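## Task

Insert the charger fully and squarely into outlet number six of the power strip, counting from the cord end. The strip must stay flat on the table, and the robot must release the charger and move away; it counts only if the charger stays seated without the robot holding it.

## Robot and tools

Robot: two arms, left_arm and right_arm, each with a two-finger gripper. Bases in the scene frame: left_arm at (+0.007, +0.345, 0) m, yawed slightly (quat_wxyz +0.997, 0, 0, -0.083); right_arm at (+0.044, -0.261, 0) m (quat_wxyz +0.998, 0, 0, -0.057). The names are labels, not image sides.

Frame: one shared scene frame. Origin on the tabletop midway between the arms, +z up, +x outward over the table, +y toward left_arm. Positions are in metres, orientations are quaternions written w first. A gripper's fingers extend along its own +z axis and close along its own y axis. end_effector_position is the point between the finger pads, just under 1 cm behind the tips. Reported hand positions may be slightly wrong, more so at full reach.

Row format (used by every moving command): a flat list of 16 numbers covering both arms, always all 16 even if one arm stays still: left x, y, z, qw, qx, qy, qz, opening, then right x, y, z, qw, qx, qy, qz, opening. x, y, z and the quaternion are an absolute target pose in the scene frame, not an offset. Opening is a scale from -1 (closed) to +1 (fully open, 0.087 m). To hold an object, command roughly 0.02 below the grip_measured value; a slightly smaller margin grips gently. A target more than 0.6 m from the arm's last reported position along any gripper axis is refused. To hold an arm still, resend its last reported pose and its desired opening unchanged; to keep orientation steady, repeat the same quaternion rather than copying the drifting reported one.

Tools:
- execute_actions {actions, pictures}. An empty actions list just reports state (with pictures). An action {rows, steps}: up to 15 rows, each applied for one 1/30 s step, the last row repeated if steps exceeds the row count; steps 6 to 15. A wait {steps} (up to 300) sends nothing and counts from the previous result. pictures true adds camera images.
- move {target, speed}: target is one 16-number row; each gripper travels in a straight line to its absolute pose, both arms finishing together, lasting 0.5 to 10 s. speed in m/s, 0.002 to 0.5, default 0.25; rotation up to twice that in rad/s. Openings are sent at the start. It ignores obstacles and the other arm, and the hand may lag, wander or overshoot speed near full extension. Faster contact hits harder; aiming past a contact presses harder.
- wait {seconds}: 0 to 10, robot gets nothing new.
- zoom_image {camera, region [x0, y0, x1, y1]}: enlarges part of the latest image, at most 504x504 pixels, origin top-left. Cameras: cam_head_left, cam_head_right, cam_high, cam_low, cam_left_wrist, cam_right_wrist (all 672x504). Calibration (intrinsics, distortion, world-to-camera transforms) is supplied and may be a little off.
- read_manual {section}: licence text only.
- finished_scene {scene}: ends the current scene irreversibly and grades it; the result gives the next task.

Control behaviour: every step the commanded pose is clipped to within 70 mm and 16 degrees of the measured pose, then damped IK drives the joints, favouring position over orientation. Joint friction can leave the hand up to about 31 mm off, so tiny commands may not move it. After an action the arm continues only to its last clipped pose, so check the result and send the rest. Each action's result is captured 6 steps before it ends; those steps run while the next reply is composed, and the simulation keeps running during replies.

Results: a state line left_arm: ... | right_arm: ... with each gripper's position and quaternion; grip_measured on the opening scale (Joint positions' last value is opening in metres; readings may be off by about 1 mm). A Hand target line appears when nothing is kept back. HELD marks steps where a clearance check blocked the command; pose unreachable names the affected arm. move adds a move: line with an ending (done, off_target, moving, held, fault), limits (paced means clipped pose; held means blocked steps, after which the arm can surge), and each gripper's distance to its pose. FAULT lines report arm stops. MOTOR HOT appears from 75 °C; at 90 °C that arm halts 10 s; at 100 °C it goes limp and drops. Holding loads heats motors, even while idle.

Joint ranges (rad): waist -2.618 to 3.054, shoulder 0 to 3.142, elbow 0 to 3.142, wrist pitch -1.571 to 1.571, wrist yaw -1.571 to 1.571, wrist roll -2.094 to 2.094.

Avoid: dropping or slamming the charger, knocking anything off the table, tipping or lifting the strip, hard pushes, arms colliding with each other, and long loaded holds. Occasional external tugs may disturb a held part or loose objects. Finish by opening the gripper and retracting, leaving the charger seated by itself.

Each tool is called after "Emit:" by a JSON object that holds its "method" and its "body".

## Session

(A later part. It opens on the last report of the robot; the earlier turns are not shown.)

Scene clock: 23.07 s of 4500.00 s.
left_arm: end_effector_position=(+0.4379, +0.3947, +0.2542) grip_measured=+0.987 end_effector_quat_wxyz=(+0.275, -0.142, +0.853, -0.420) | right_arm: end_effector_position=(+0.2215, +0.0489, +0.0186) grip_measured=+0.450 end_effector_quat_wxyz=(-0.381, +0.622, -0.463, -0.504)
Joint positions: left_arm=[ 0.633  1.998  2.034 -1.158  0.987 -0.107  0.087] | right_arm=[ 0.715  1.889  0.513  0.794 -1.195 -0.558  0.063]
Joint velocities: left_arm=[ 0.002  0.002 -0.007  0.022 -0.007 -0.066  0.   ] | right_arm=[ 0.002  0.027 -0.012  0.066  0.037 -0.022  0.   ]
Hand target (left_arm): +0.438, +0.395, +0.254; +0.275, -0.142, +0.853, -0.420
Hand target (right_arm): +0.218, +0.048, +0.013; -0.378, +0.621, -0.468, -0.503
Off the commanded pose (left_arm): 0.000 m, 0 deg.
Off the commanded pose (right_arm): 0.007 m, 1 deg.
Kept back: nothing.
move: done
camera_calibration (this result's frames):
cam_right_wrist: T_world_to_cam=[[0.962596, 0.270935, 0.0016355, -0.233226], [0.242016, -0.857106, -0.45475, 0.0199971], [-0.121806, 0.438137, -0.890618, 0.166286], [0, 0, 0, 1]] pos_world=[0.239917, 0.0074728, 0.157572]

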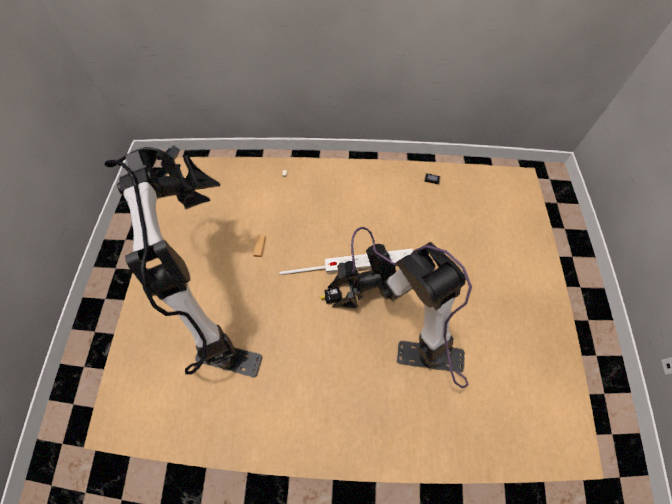

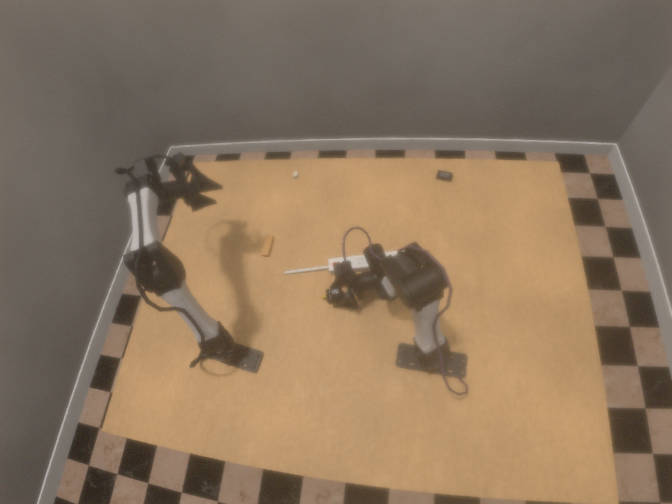

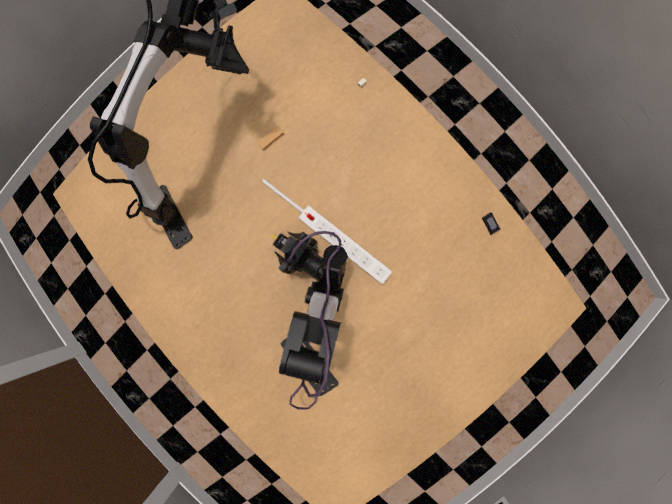

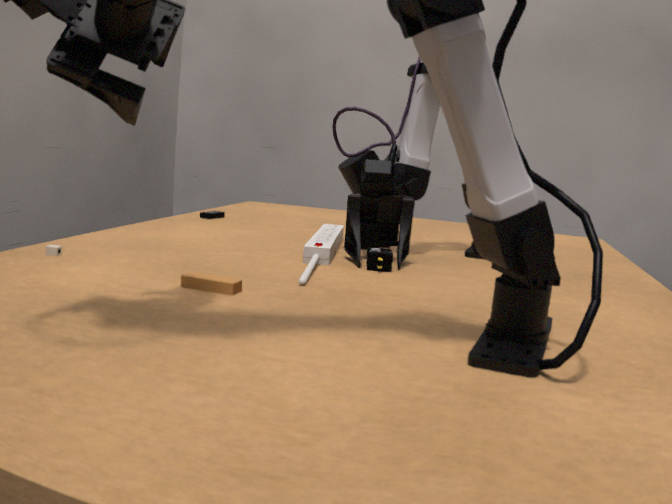

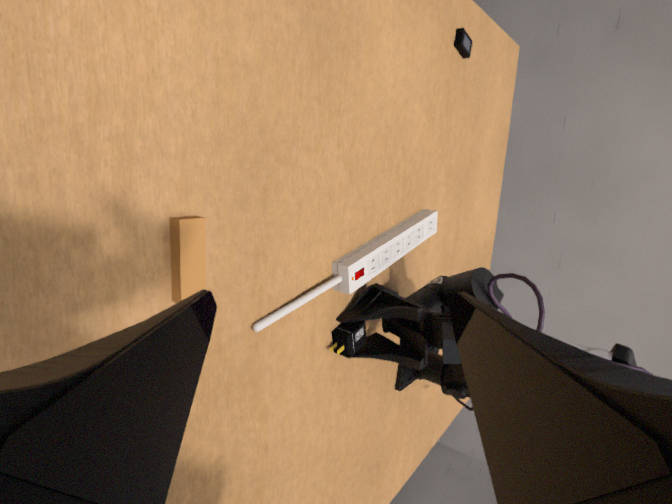

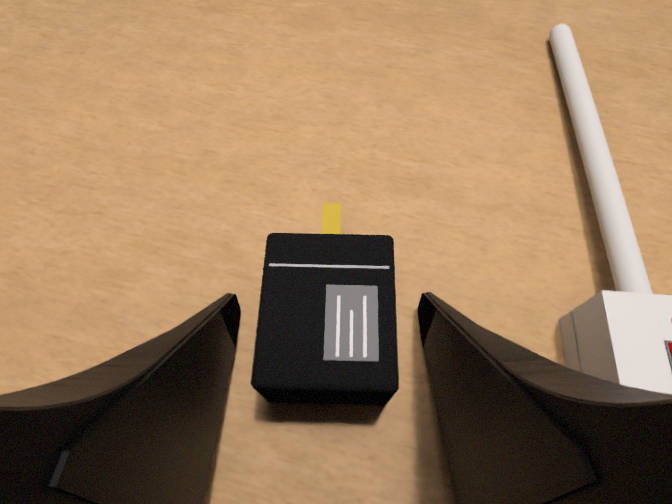

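Emit:
{"method": "execute_actions", "body": {"actions": [{"rows": [[0.4379, 0.3947, 0.2542, 0.275, -0.142, 0.853, -0.420, 1.0, 0.217, 0.047, 0.014, 0.3787, -0.6206, 0.4677, 0.5026, 0.40], [0.4379, 0.3947, 0.2542, 0.275, -0.142, 0.853, -0.420, 1.0, 0.217, 0.047, 0.014, 0.3787, -0.6206, 0.4677, 0.5026, 0.35], [0.4379, 0.3947, 0.2542, 0.275, -0.142, 0.853, -0.420, 1.0, 0.217, 0.047, 0.014, 0.3787, -0.6206, 0.4677, 0.5026, 0.30], [0.4379, 0.3947, 0.2542, 0.275, -0.142, 0.853, -0.420, 1.0, 0.217, 0.047, 0.014, 0.3787, -0.6206, 0.4677, 0.5026, 0.25], [0.4379, 0.3947, 0.2542, 0.275, -0.142, 0.853, -0.420, 1.0, 0.217, 0.047, 0.014, 0.3787, -0.6206, 0.4677, 0.5026, 0.20], [0.4379, 0.3947, 0.2542, 0.275, -0.142, 0.853, -0.420, 1.0, 0.217, 0.047, 0.014, 0.3787, -0.6206, 0.4677, 0.5026, 0.15], [0.4379, 0.3947, 0.2542, 0.275, -0.142, 0.853, -0.420, 1.0, 0.217, 0.047, 0.014, 0.3787, -0.6206, 0.4677, 0.5026, 0.11], [0.4379, 0.3947, 0.2542, 0.275, -0.142, 0.853, -0.420, 1.0, 0.217, 0.047, 0.014, 0.3787, -0.6206, 0.4677, 0.5026, 0.08], [0.4379, 0.3947, 0.2542, 0.275, -0.142, 0.853, -0.420, 1.0, 0.217, 0.047, 0.014, 0.3787, -0.6206, 0.4677, 0.5026, 0.05], [0.4379, 0.3947, 0.2542, 0.275, -0.142, 0.853, -0.420, 1.0, 0.217, 0.047, 0.014, 0.3787, -0.6206, 0.4677, 0.5026, 0.02], [0.4379, 0.3947, 0.2542, 0.275, -0.142, 0.853, -0.420, 1.0, 0.217, 0.047, 0.014, 0.3787, -0.6206, 0.4677, 0.5026, -0.01], [0.4379, 0.3947, 0.2542, 0.275, -0.142, 0.853, -0.420, 1.0, 0.217, 0.047, 0.014, 0.3787, -0.6206, 0.4677, 0.5026, -0.03], [0.4379, 0.3947, 0.2542, 0.275, -0.142, 0.853, -0.420, 1.0, 0.217, 0.047, 0.014, 0.3787, -0.6206, 0.4677, 0.5026, -0.05], [0.4379, 0.3947, 0.2542, 0.275, -0.142, 0.853, -0.420, 1.0, 0.217, 0.047, 0.014, 0.3787, -0.6206, 0.4677, 0.5026, -0.07], [0.4379, 0.3947, 0.2542, 0.275, -0.142, 0.853, -0.420, 1.0, 0.217, 0.047, 0.014, 0.3787, -0.6206, 0.4677, 0.5026, -0.09]], "steps": 15}]}}

Emit:
{"method": "execute_actions", "body": {"actions": [{"rows": [[0.4379, 0.3947, 0.2542, 0.275, -0.142, 0.853, -0.420, 1.0, 0.217, 0.047, 0.014, 0.3787, -0.6206, 0.4677, 0.5026, -0.10], [0.4379, 0.3947, 0.2542, 0.275, -0.142, 0.853, -0.420, 1.0, 0.217, 0.047, 0.014, 0.3787, -0.6206, 0.4677, 0.5026, -0.11], [0.4379, 0.3947, 0.2542, 0.275, -0.142, 0.853, -0.420, 1.0, 0.217, 0.047, 0.014, 0.3787, -0.6206, 0.4677, 0.5026, -0.12], [0.4379, 0.3947, 0.2542, 0.275, -0.142, 0.853, -0.420, 1.0, 0.217, 0.047, 0.014, 0.3787, -0.6206, 0.4677, 0.5026, -0.13]], "steps": 12}], "pictures": true}}

Scene clock: 24.20 s of 4500.00 s.
left_arm: end_effector_position=(+0.4379, +0.3947, +0.2542) grip_measured=+0.987 end_effector_quat_wxyz=(+0.275, -0.142, +0.853, -0.420) | right_arm: end_effector_position=(+0.2223, +0.0493, +0.0190) grip_measured=+0.064 end_effector_quat_wxyz=(-0.383, +0.622, -0.462, -0.503)
Joint positions: left_arm=[ 0.633  1.998  2.034 -1.158  0.987 -0.107  0.087] | right_arm=[ 0.715  1.89   0.513  0.801 -1.193 -0.555  0.047]
Joint velocities: left_arm=[-0.007 -0.007 -0.002  0.022 -0.022  0.007  0.   ] | right_arm=[ 0.012 -0.002 -0.022 -0.007 -0.007  0.051 -0.025]
Steps of this call (steps 1 to 25: nothing new was sent; steps 26 to 34: the first 9 steps of this action). Readings (end_effector_position):
26: left_arm (+0.4379, +0.3947, +0.2542) | right_arm (+0.2223, +0.0493, +0.0190)
27: left_arm (+0.4379, +0.3947, +0.2542) | right_arm (+0.2223, +0.0493, +0.0190)
29: left_arm (+0.4379, +0.3947, +0.2542) | right_arm (+0.2223, +0.0493, +0.0190)
33: left_arm (+0.4379, +0.3947, +0.2542) | right_arm (+0.2223, +0.0493, +0.0190)
34: the state above

Scene clock: 24.60 s of 4500.00 s.
left_arm: end_effector_position=(+0.4379, +0.3947, +0.2542) grip_measured=+0.987 end_effector_quat_wxyz=(+0.275, -0.142, +0.853, -0.420) | right_arm: end_effector_position=(+0.2223, +0.0493, +0.0190) grip_measured=-0.087 end_effector_quat_wxyz=(-0.383, +0.622, -0.462, -0.503)
Joint positions: left_arm=[ 0.633  1.998  2.034 -1.158  0.987 -0.107  0.087] | right_arm=[ 0.715  1.89   0.513  0.801 -1.193 -0.554  0.04 ]
Joint velocities: left_arm=[-0.012  0.002 -0.002 -0.037 -0.095 -0.007  0.001] | right_arm=[-0.002 -0.012 -0.002 -0.066  0.037  0.022 -0.   ]
Off your previous action's commanded pose (left_arm): 0.000 m, 0 deg at its last step (step 6 of this call).
Off your previous action's commanded pose (right_arm): 0.008 m, 1 deg at its last step (step 6 of this call).
Steps of this call (steps 1 to 6: the last 6 steps of your previous action; steps 7 to 12: the first 6 steps of this action). Readings (end_effector_position):
7: left_arm (+0.4379, +0.3947, +0.2542) | right_arm (+0.2223, +0.0493, +0.0190)
8: left_arm (+0.4379, +0.3947, +0.2542) | right_arm (+0.2223, +0.0493, +0.0190)
10: left_arm (+0.4379, +0.3947, +0.2542) | right_arm (+0.2223, +0.0493, +0.0190)
12: the state above
camera_calibration (this result's frames):
cam_right_wrist: T_world_to_cam=[[0.963291, 0.268421, 0.00445391, -0.234201], [0.240925, -0.857059, -0.455417, 0.0205387], [-0.118426, 0.439772, -0.890267, 0.165696], [0, 0, 0, 1]] pos_world=[0.240278, 0.00759895, 0.15791]

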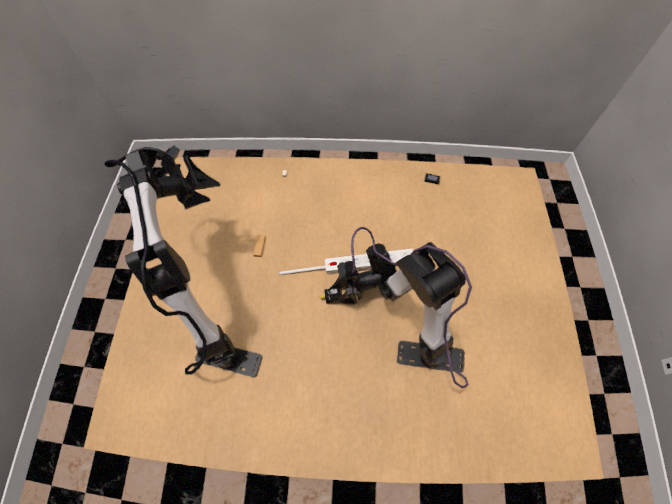

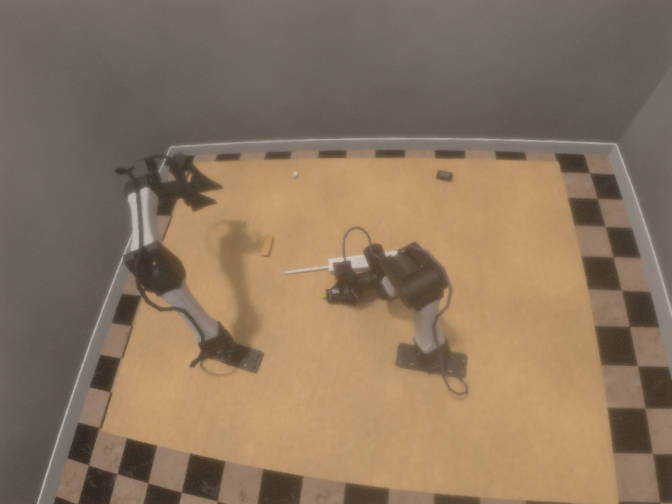

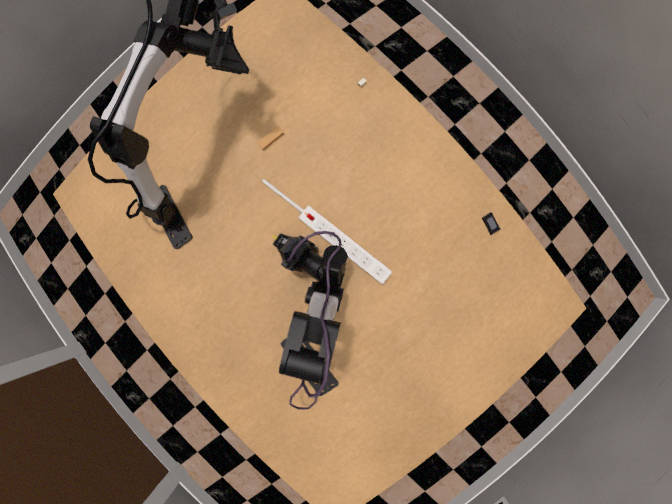

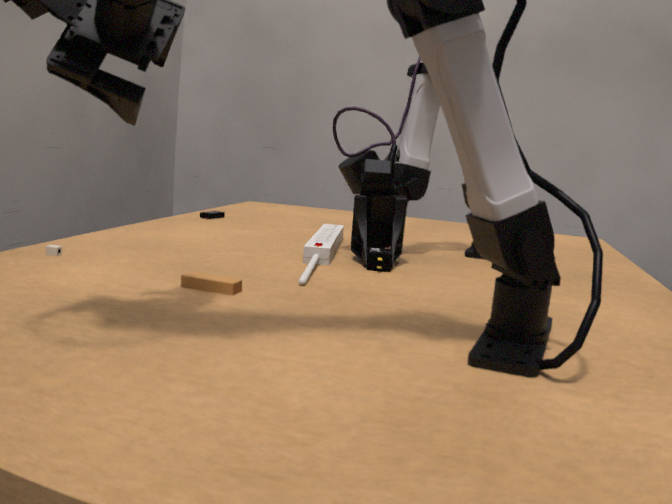

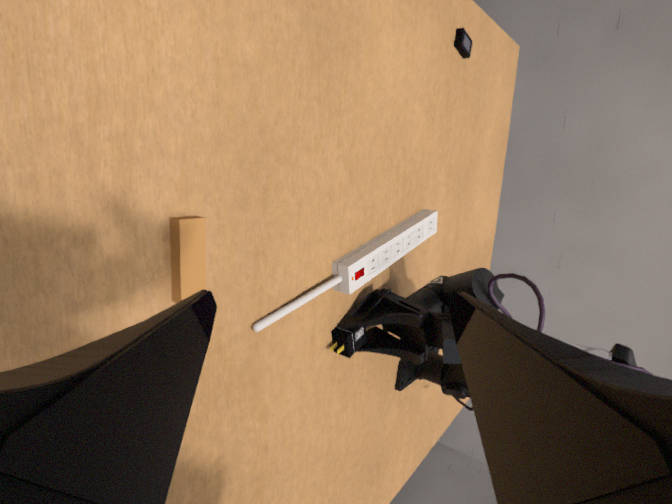

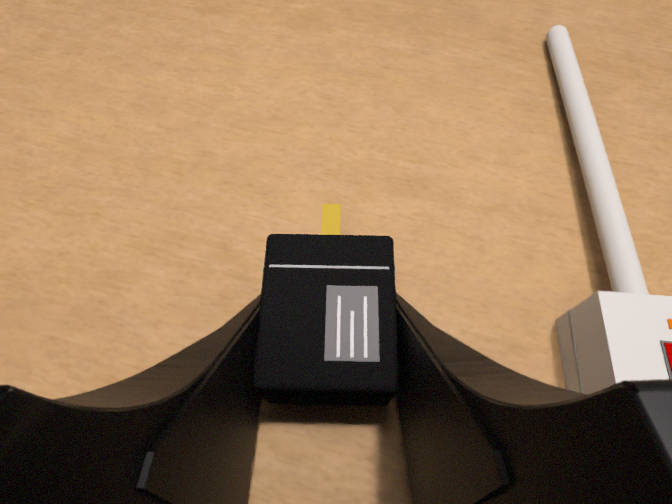

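Emit:
{"method": "move", "body": {"target": [0.4379, 0.3947, 0.2542, 0.275, -0.142, 0.853, -0.420, 1.0, 0.222, 0.049, 0.10, 0.383, -0.622, 0.462, 0.503, -0.12], "speed": 0.15}}

Emit:
{"method": "move", "body": {"target": [0.289, -0.034, 0.13, 0.2877, -0.2877, 0.6457, -0.6457, -0.9, 0.374, -0.188, 0.115, -0.10061, -0.09363, 0.99046, -0.00951, -0.12], "speed": 0.3}}

Scene clock: 28.33 s of 4500.00 s.
left_arm: end_effector_position=(+0.4379, +0.3947, +0.2542) grip_measured=+0.987 end_effector_quat_wxyz=(+0.275, -0.142, +0.853, -0.420) | right_arm: end_effector_position=(+0.2146, +0.0440, +0.0894) grip_measured=-0.087 end_effector_quat_wxyz=(-0.367, +0.616, -0.476, -0.508)
Joint positions: left_arm=[ 0.633  1.998  2.034 -1.158  0.987 -0.107  0.087] | right_arm=[ 0.715  1.553  0.588  0.351 -1.192 -0.549  0.04 ]
Joint velocities: left_arm=[ 0.007 -0.007 -0.007 -0.007  0.037  0.007  0.   ] | right_arm=[-0.007  0.007 -0.017 -0.051 -0.081 -0.007  0.001]
Hand target (left_arm): +0.438, +0.395, +0.254; +0.275, -0.142, +0.853, -0.420
Hand target (right_arm): +0.220, +0.048, +0.101; -0.383, +0.622, -0.462, -0.503
Off your previous action's commanded pose (left_arm): 0.000 m, 0 deg at its last step (step 6 of this call).
Off your previous action's commanded pose (right_arm): 0.008 m, 1 deg at its last step (step 6 of this call).
Off the commanded pose (left_arm): 0.000 m, 0 deg.
Off the commanded pose (right_arm): 0.014 m, 3 deg.
Kept back: nothing.
move: off_target (right_arm)
camera_calibration (this result's frames):
cam_right_wrist: T_world_to_cam=[[0.963256, 0.265973, -0.0373645, -0.221811], [0.222556, -0.868296, -0.443318, 0.0532671], [-0.150354, 0.418713, -0.895585, 0.238075], [0, 0, 0, 1]] pos_world=[0.237601, 0.00556224, 0.228543]

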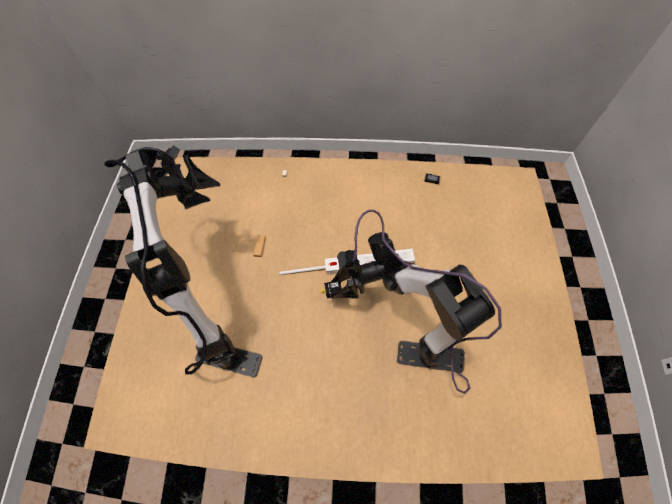

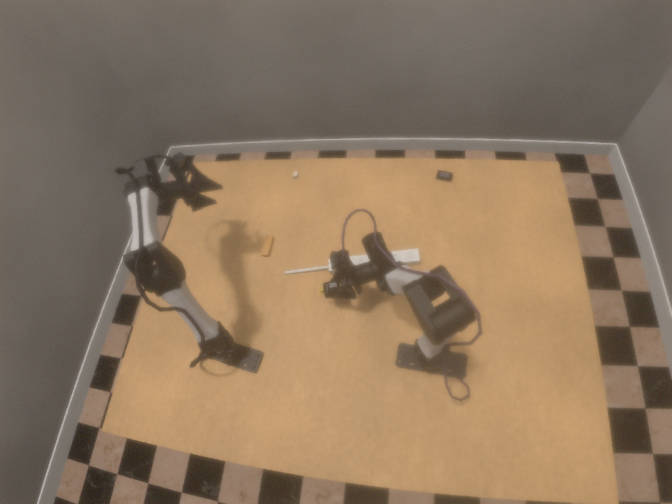

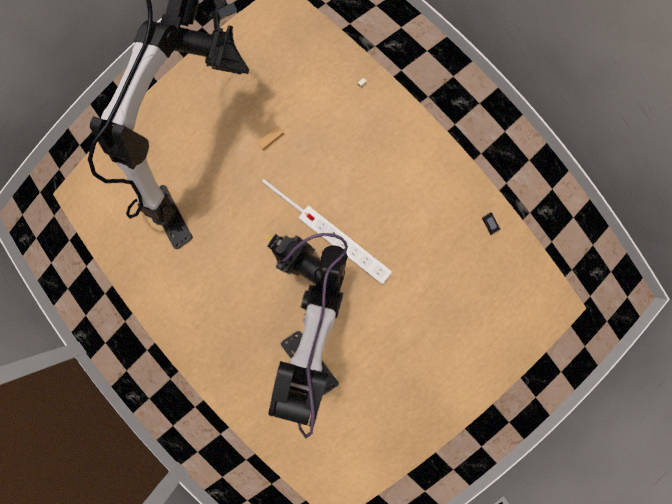

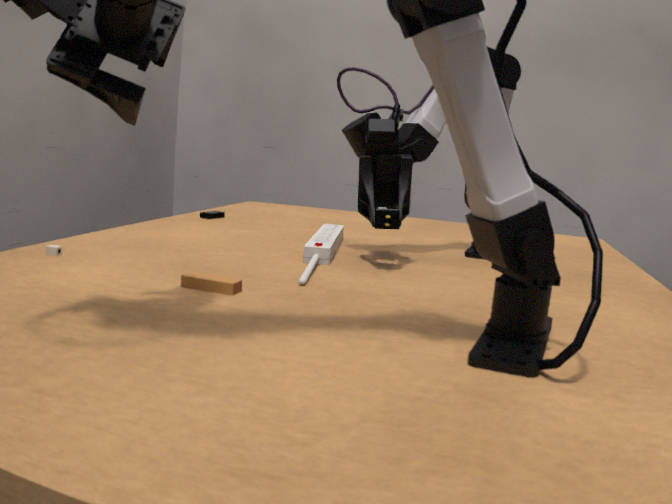

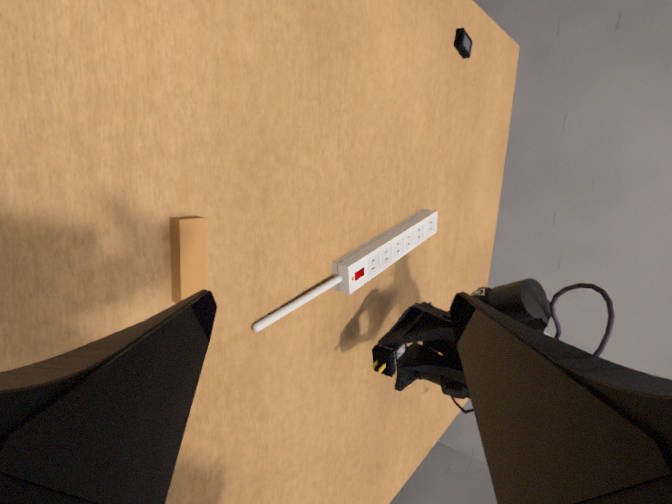

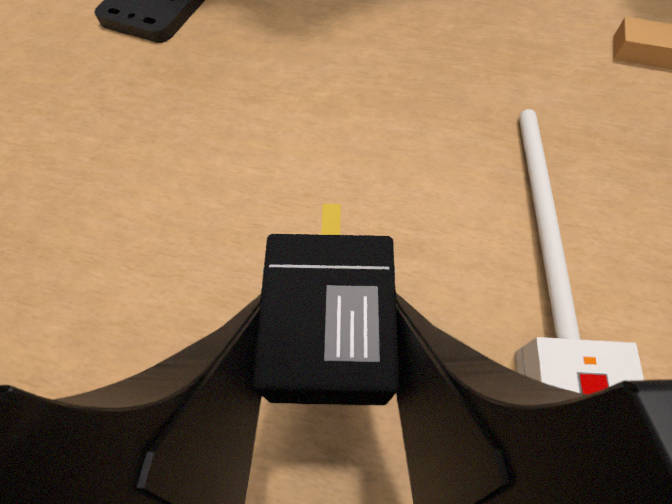

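Scene clock: 32.53 s of 4500.00 s.
left_arm: end_effector_position=(+0.2853, -0.0259, +0.1244) grip_measured=-0.900 end_effector_quat_wxyz=(+0.291, -0.286, +0.655, -0.636) | right_arm: end_effector_position=(+0.3729, -0.1820, +0.1080) grip_measured=-0.087 end_effector_quat_wxyz=(-0.085, -0.092, +0.992, +0.001)
Joint positions: left_arm=[-0.738  1.914  0.513  1.379 -0.175 -1.557  0.004] | right_arm=[ 0.333  2.174  1.998 -1.563 -0.024  0.034  0.04 ]
Joint velocities: left_arm=[ 0.007  0.002 -0.017  0.051  0.037  0.037 -0.   ] | right_arm=[-0.002  0.002 -0.012 -0.037  0.007 -0.022  0.   ]
Hand target (left_arm): +0.287, -0.031, +0.127; +0.291, -0.286, +0.650, -0.641
Hand target (right_arm): +0.375, -0.186, +0.113; -0.083, -0.085, +0.993, -0.005
Off the commanded pose (left_arm): 0.011 m, 2 deg.
Off the commanded pose (right_arm): 0.009 m, 2 deg.
joint sent to its limit (right arm) — the command would take joint 4 (wrist pitch) past its lower limit, so that joint was sent only as far as its limit.
Kept back: nothing.
move: off_target (left_arm)
camera_calibration (this result's frames):
cam_left_wrist: T_world_to_cam=[[0.0259954, -0.0230658, 0.999396, -0.133622], [-0.998483, 0.0479443, 0.0270782, 0.306089], [-0.0485399, -0.998584, -0.0217844, 0.131525], [0, 0, 0, 1]] pos_world=[0.315482, 0.113581, 0.128118]
cam_right_wrist: T_world_to_cam=[[0.175032, -0.984539, -0.00678632, -0.250539], [-0.475314, -0.0905339, 0.875146, 0.089441], [-0.86223, -0.149953, -0.483812, 0.490608], [0, 0, 0, 1]] pos_world=[0.509381, -0.165, 0.157388]

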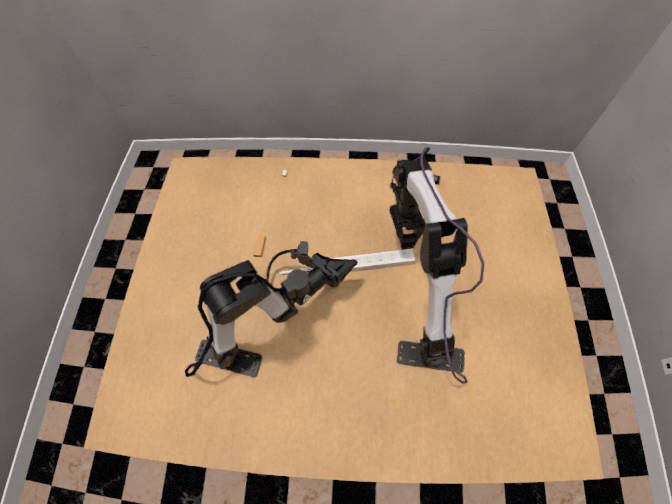

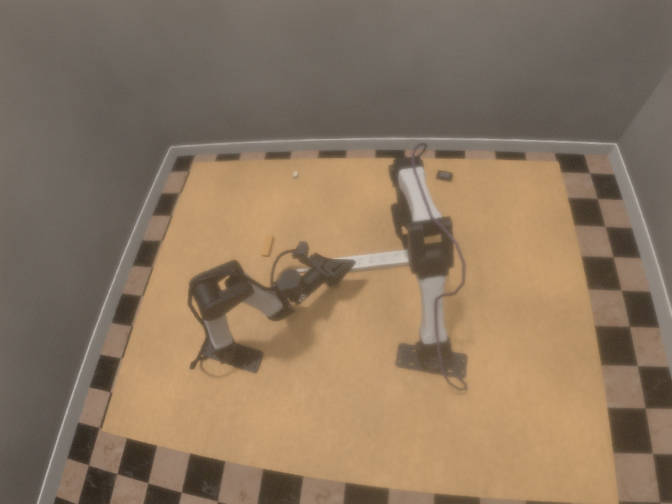

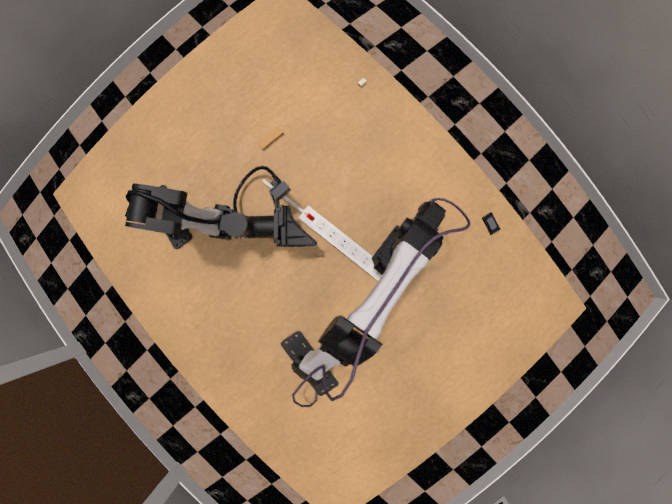

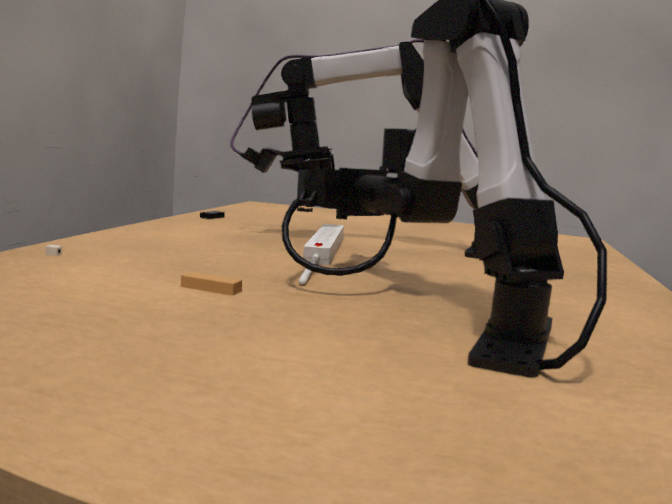

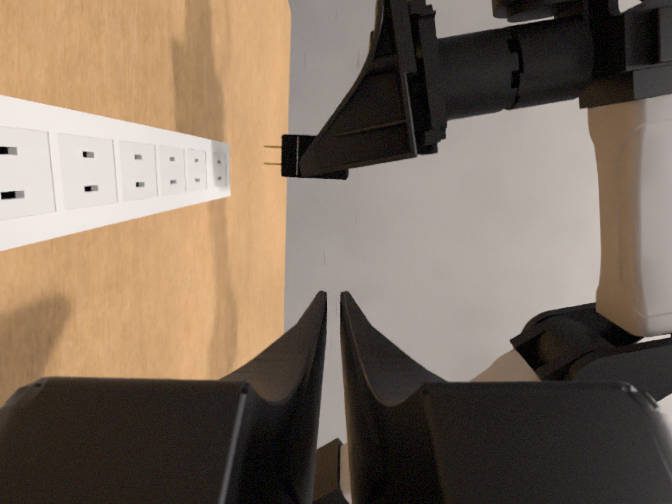

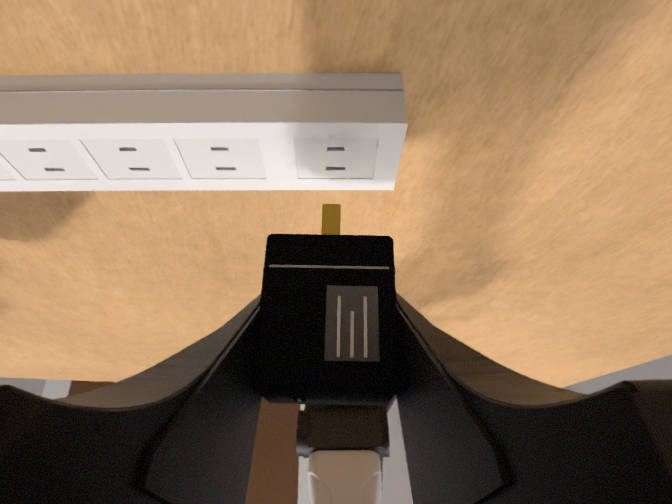

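Emit:
{"method": "zoom_image", "body": {"camera": "cam_left_wrist", "region": [180, 110, 360, 210]}}

Emit:
{"method": "zoom_image", "body": {"camera": "cam_right_wrist", "region": [250, 110, 420, 250]}}

Region (180, 110, 360, 210) of cam_left_wrist's 672x504 image, scaled by 2.800, with more detail than that image has.

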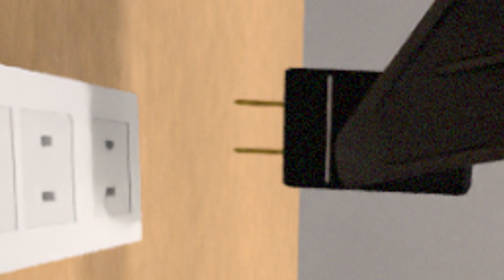

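Region (250, 110, 420, 250) of cam_right_wrist's 672x504 image, scaled by 2.965, with more detail than that image has; it fills the top 415 rows of this view, and the rest is white.

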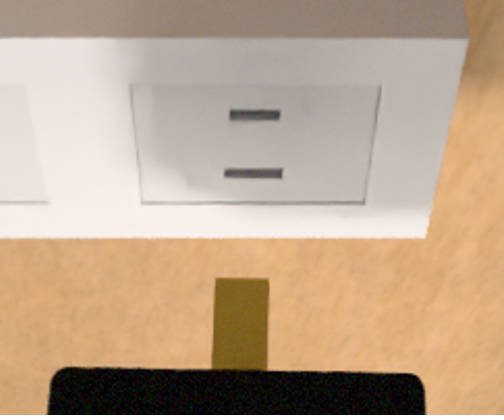

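Emit:
{"method": "move", "body": {"target": [0.2853, -0.0259, 0.1244, 0.291, -0.286, 0.655, -0.636, -0.9, 0.361, -0.189, 0.083, -0.10061, -0.09363, 0.99046, -0.00951, -0.12], "speed": 0.06}}

Scene clock: 35.23 s of 4500.00 s.
left_arm: end_effector_position=(+0.2856, -0.0257, +0.1249) grip_measured=-0.900 end_effector_quat_wxyz=(+0.292, -0.286, +0.654, -0.636) | right_arm: end_effector_position=(+0.3620, -0.1856, +0.0793) grip_measured=-0.087 end_effector_quat_wxyz=(-0.108, -0.092, +0.990, -0.005)
Joint positions: left_arm=[-0.738  1.914  0.513  1.381 -0.176 -1.557  0.004] | right_arm=[ 0.333  2.174  1.867 -1.481 -0.017  0.034  0.04 ]
Joint velocities: left_arm=[-0.002  0.002  0.002  0.007 -0.037 -0.007 -0.   ] | right_arm=[-0.007 -0.012  0.012  0.022 -0.051 -0.022 -0.001]
Hand target (left_arm): +0.285, -0.026, +0.124; +0.291, -0.286, +0.655, -0.636
Hand target (right_arm): +0.362, -0.189, +0.083; -0.101, -0.093, +0.990, -0.010
Off the commanded pose (left_arm): 0.001 m, 0 deg.
Off the commanded pose (right_arm): 0.005 m, 1 deg.
Kept back: nothing.
move: done
camera_calibration (this result's frames):
cam_left_wrist: T_world_to_cam=[[0.0248272, -0.0215444, 0.99946, -0.133744], [-0.998605, 0.0460791, 0.0257992, 0.306502], [-0.04661, -0.998705, -0.0203703, 0.131006], [0, 0, 0, 1]] pos_world=[0.315501, 0.113832, 0.128433]
cam_right_wrist: T_world_to_cam=[[0.17606, -0.984379, 0.00128113, -0.253287], [-0.435133, -0.0766579, 0.897097, 0.0953567], [-0.882985, -0.158501, -0.441832, 0.469446], [0, 0, 0, 1]] pos_world=[0.5006, -0.167613, 0.122196]

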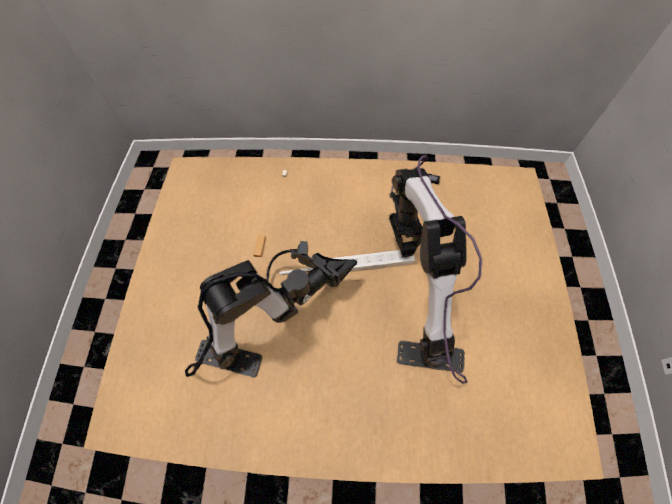

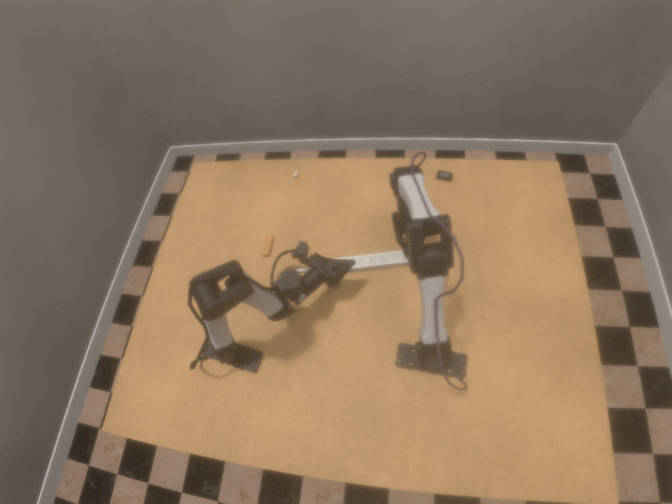

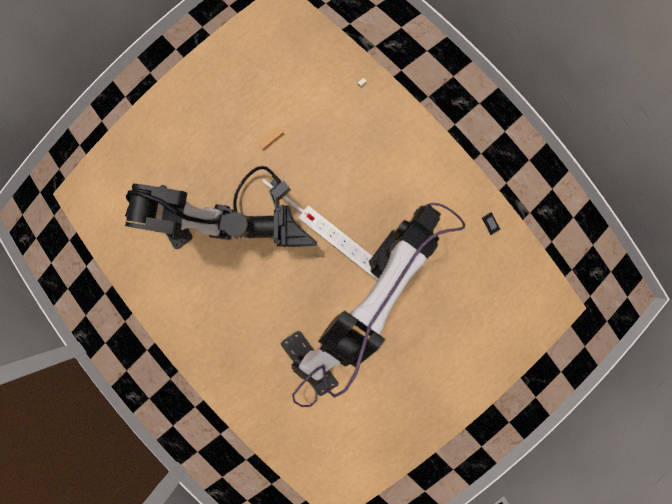

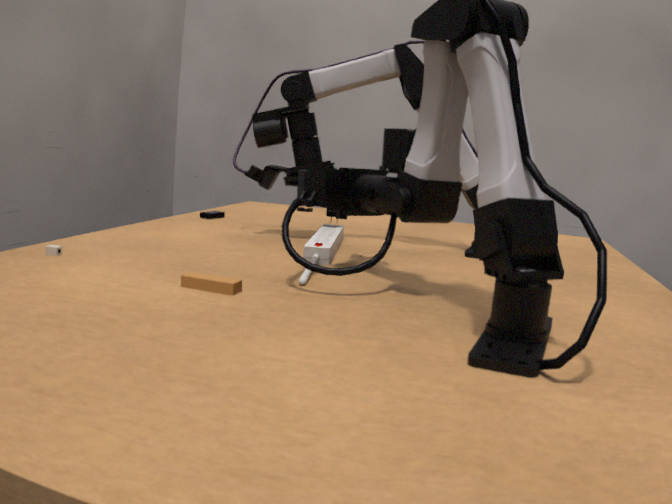

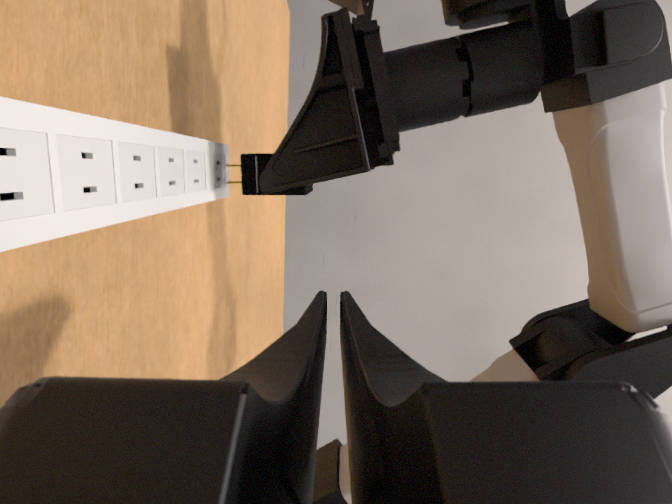

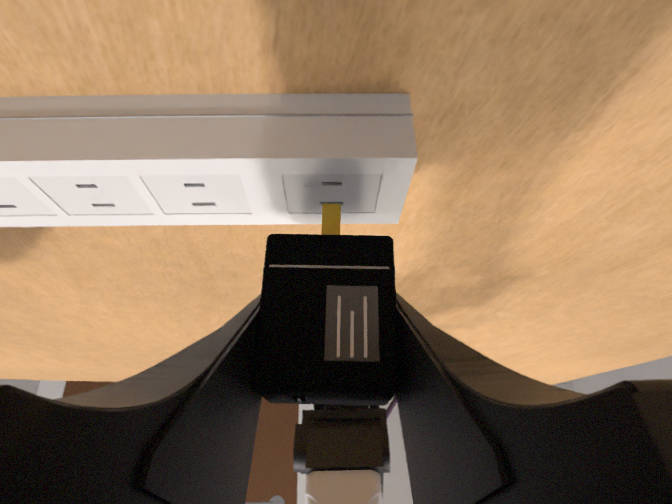

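Emit:
{"method": "zoom_image", "body": {"camera": "cam_left_wrist", "region": [200, 135, 320, 205]}}

Emit:
{"method": "zoom_image", "body": {"camera": "cam_right_wrist", "region": [275, 155, 395, 245]}}

Region (200, 135, 320, 205) of cam_left_wrist's 672x504 image, scaled by 4.200, with more detail than that image has; it fills the top 294 rows of this view, and the rest is white.

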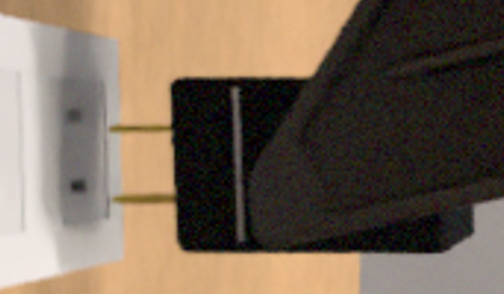

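Region (275, 155, 395, 245) of cam_right_wrist's 672x504 image, scaled by 4.200, with more detail than that image has; it fills the top 378 rows of this view, and the rest is white.

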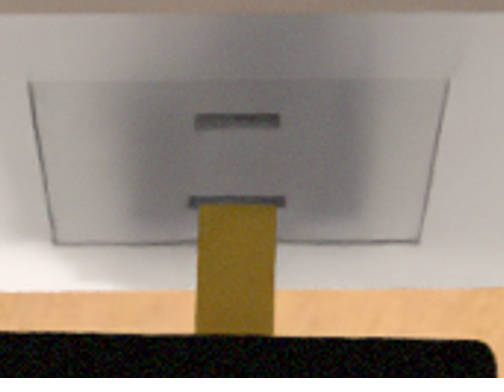

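Emit:
{"method": "move", "body": {"target": [0.2853, -0.0259, 0.1244, 0.291, -0.286, 0.655, -0.636, -0.9, 0.3629, -0.1886, 0.0792, -0.09629, -0.09367, 0.99089, -0.00910, -0.12], "speed": 0.02}}

Emit:
{"method": "zoom_image", "body": {"camera": "cam_left_wrist", "region": [200, 135, 320, 205]}}

Emit:
{"method": "zoom_image", "body": {"camera": "cam_right_wrist", "region": [275, 155, 395, 245]}}

Scene clock: 38.40 s of 4500.00 s.
left_arm: end_effector_position=(+0.2856, -0.0257, +0.1249) grip_measured=-0.900 end_effector_quat_wxyz=(+0.292, -0.286, +0.654, -0.636) | right_arm: end_effector_position=(+0.3631, -0.1854, +0.0751) grip_measured=-0.087 end_effector_quat_wxyz=(-0.106, -0.092, +0.990, -0.005)
Joint positions: left_arm=[-0.738  1.914  0.513  1.381 -0.176 -1.557  0.004] | right_arm=[ 0.333  2.174  1.853 -1.46  -0.017  0.033  0.04 ]
Joint velocities: left_arm=[ 0.007 -0.007 -0.002  0.081 -0.007 -0.007  0.   ] | right_arm=[-0.007 -0.002  0.007 -0.037  0.007  0.007 -0.   ]
Hand target (left_arm): +0.285, -0.026, +0.124; +0.291, -0.286, +0.655, -0.636
Hand target (right_arm): +0.363, -0.189, +0.079; -0.096, -0.094, +0.991, -0.009
Off the commanded pose (left_arm): 0.001 m, 0 deg.
Off the commanded pose (right_arm): 0.005 m, 1 deg.
Kept back: nothing.
move: done
camera_calibration (this result's frames):
cam_left_wrist: T_world_to_cam=[[0.0248272, -0.0215444, 0.99946, -0.133744], [-0.998605, 0.0460791, 0.0257992, 0.306502], [-0.04661, -0.998705, -0.0203703, 0.131006], [0, 0, 0, 1]] pos_world=[0.315501, 0.113832, 0.128433]
cam_right_wrist: T_world_to_cam=[[0.1765, -0.9843, 0.0013269, -0.253466], [-0.440163, -0.0777219, 0.894548, 0.101406], [-0.8804, -0.158471, -0.44697, 0.468014], [0, 0, 0, 1]] pos_world=[0.501411, -0.167439, 0.118812]

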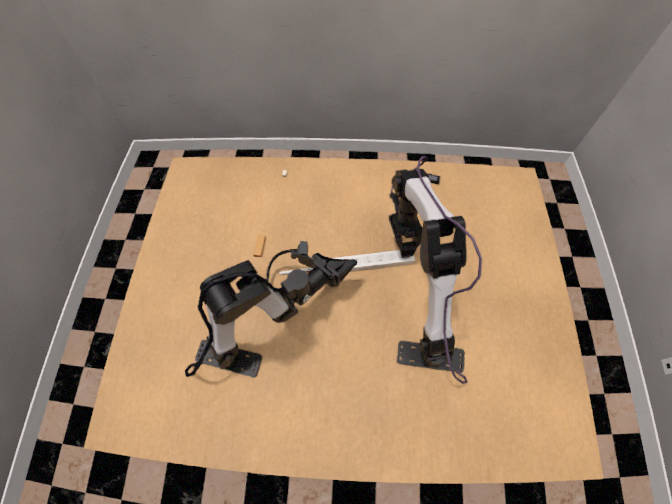

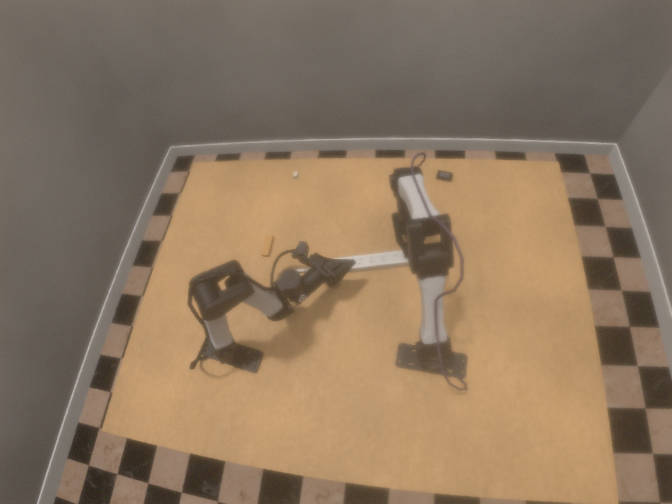

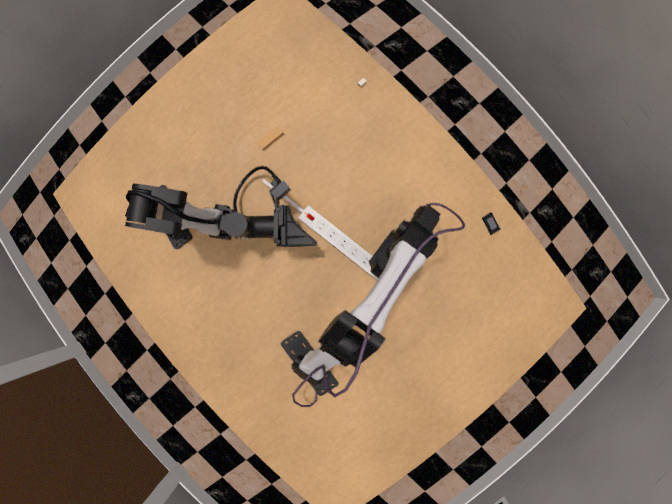

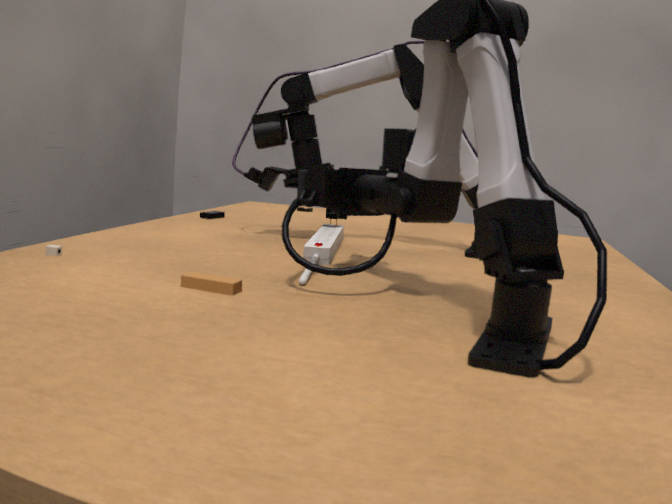

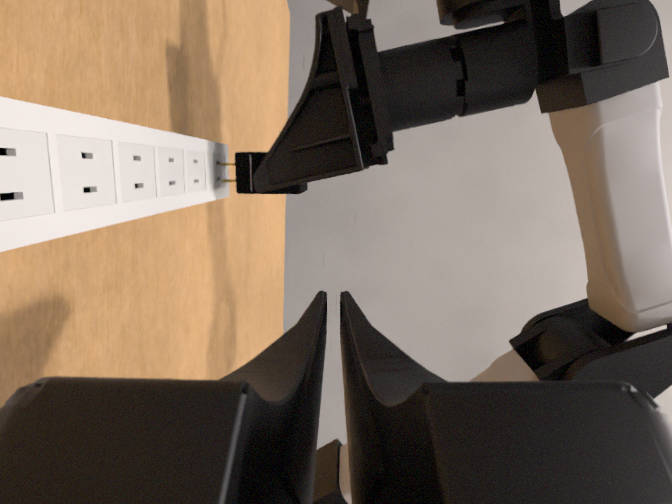

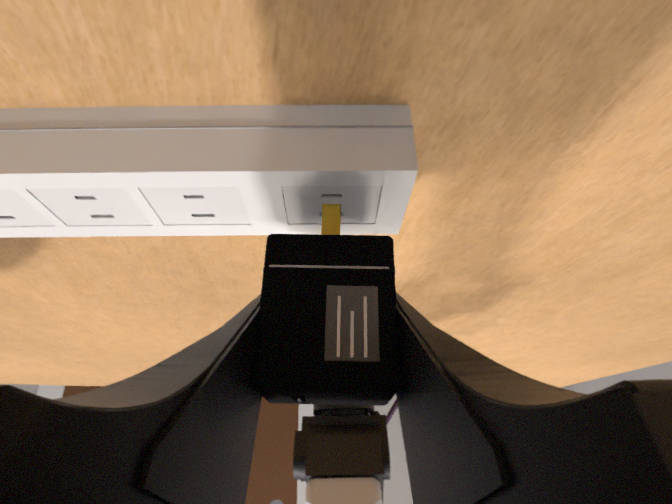

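Region (200, 135, 320, 205) of cam_left_wrist's 672x504 image, scaled by 4.200, with more detail than that image has; it fills the top 294 rows of this view, and the rest is white.

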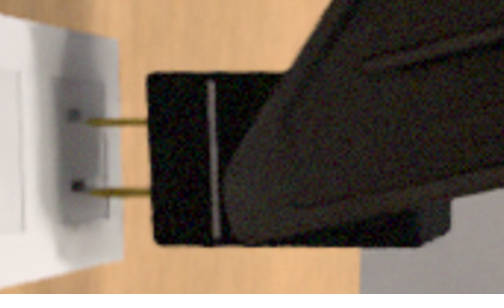

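Region (275, 155, 395, 245) of cam_right_wrist's 672x504 image, scaled by 4.200, with more detail than that image has; it fills the top 378 rows of this view, and the rest is white.

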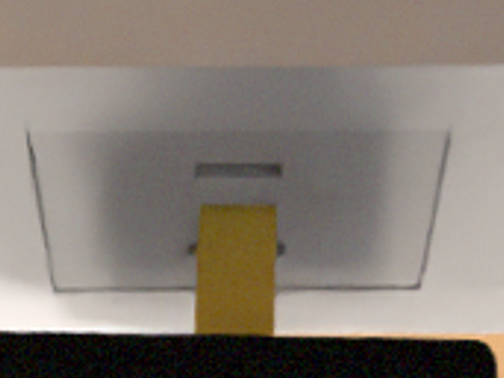

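Emit:
{"method": "zoom_image", "body": {"camera": "cam_left_wrist", "region": [208, 150, 248, 190]}}

Emit:
{"method": "zoom_image", "body": {"camera": "cam_right_wrist", "region": [310, 185, 354, 225]}}

Region (208, 150, 248, 190) of cam_left_wrist's 672x504 image, scaled by 12.600, with more detail than that image has.

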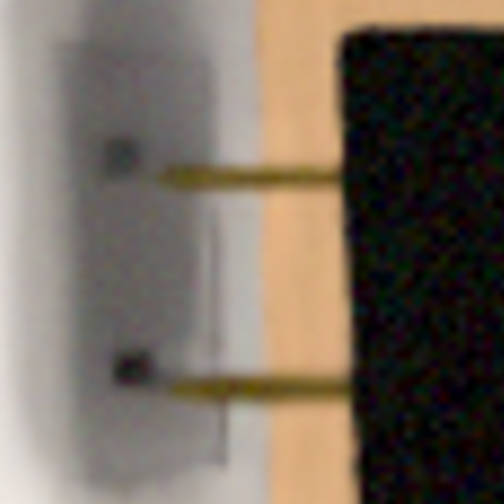

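Region (310, 185, 354, 225) of cam_right_wrist's 672x504 image, scaled by 11.455, with more detail than that image has; it fills the top 458 rows of this view, and the rest is white.

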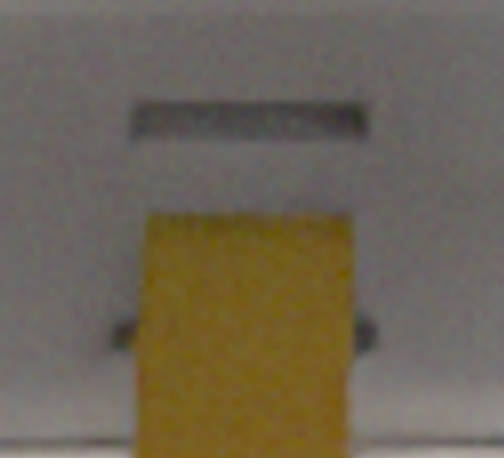

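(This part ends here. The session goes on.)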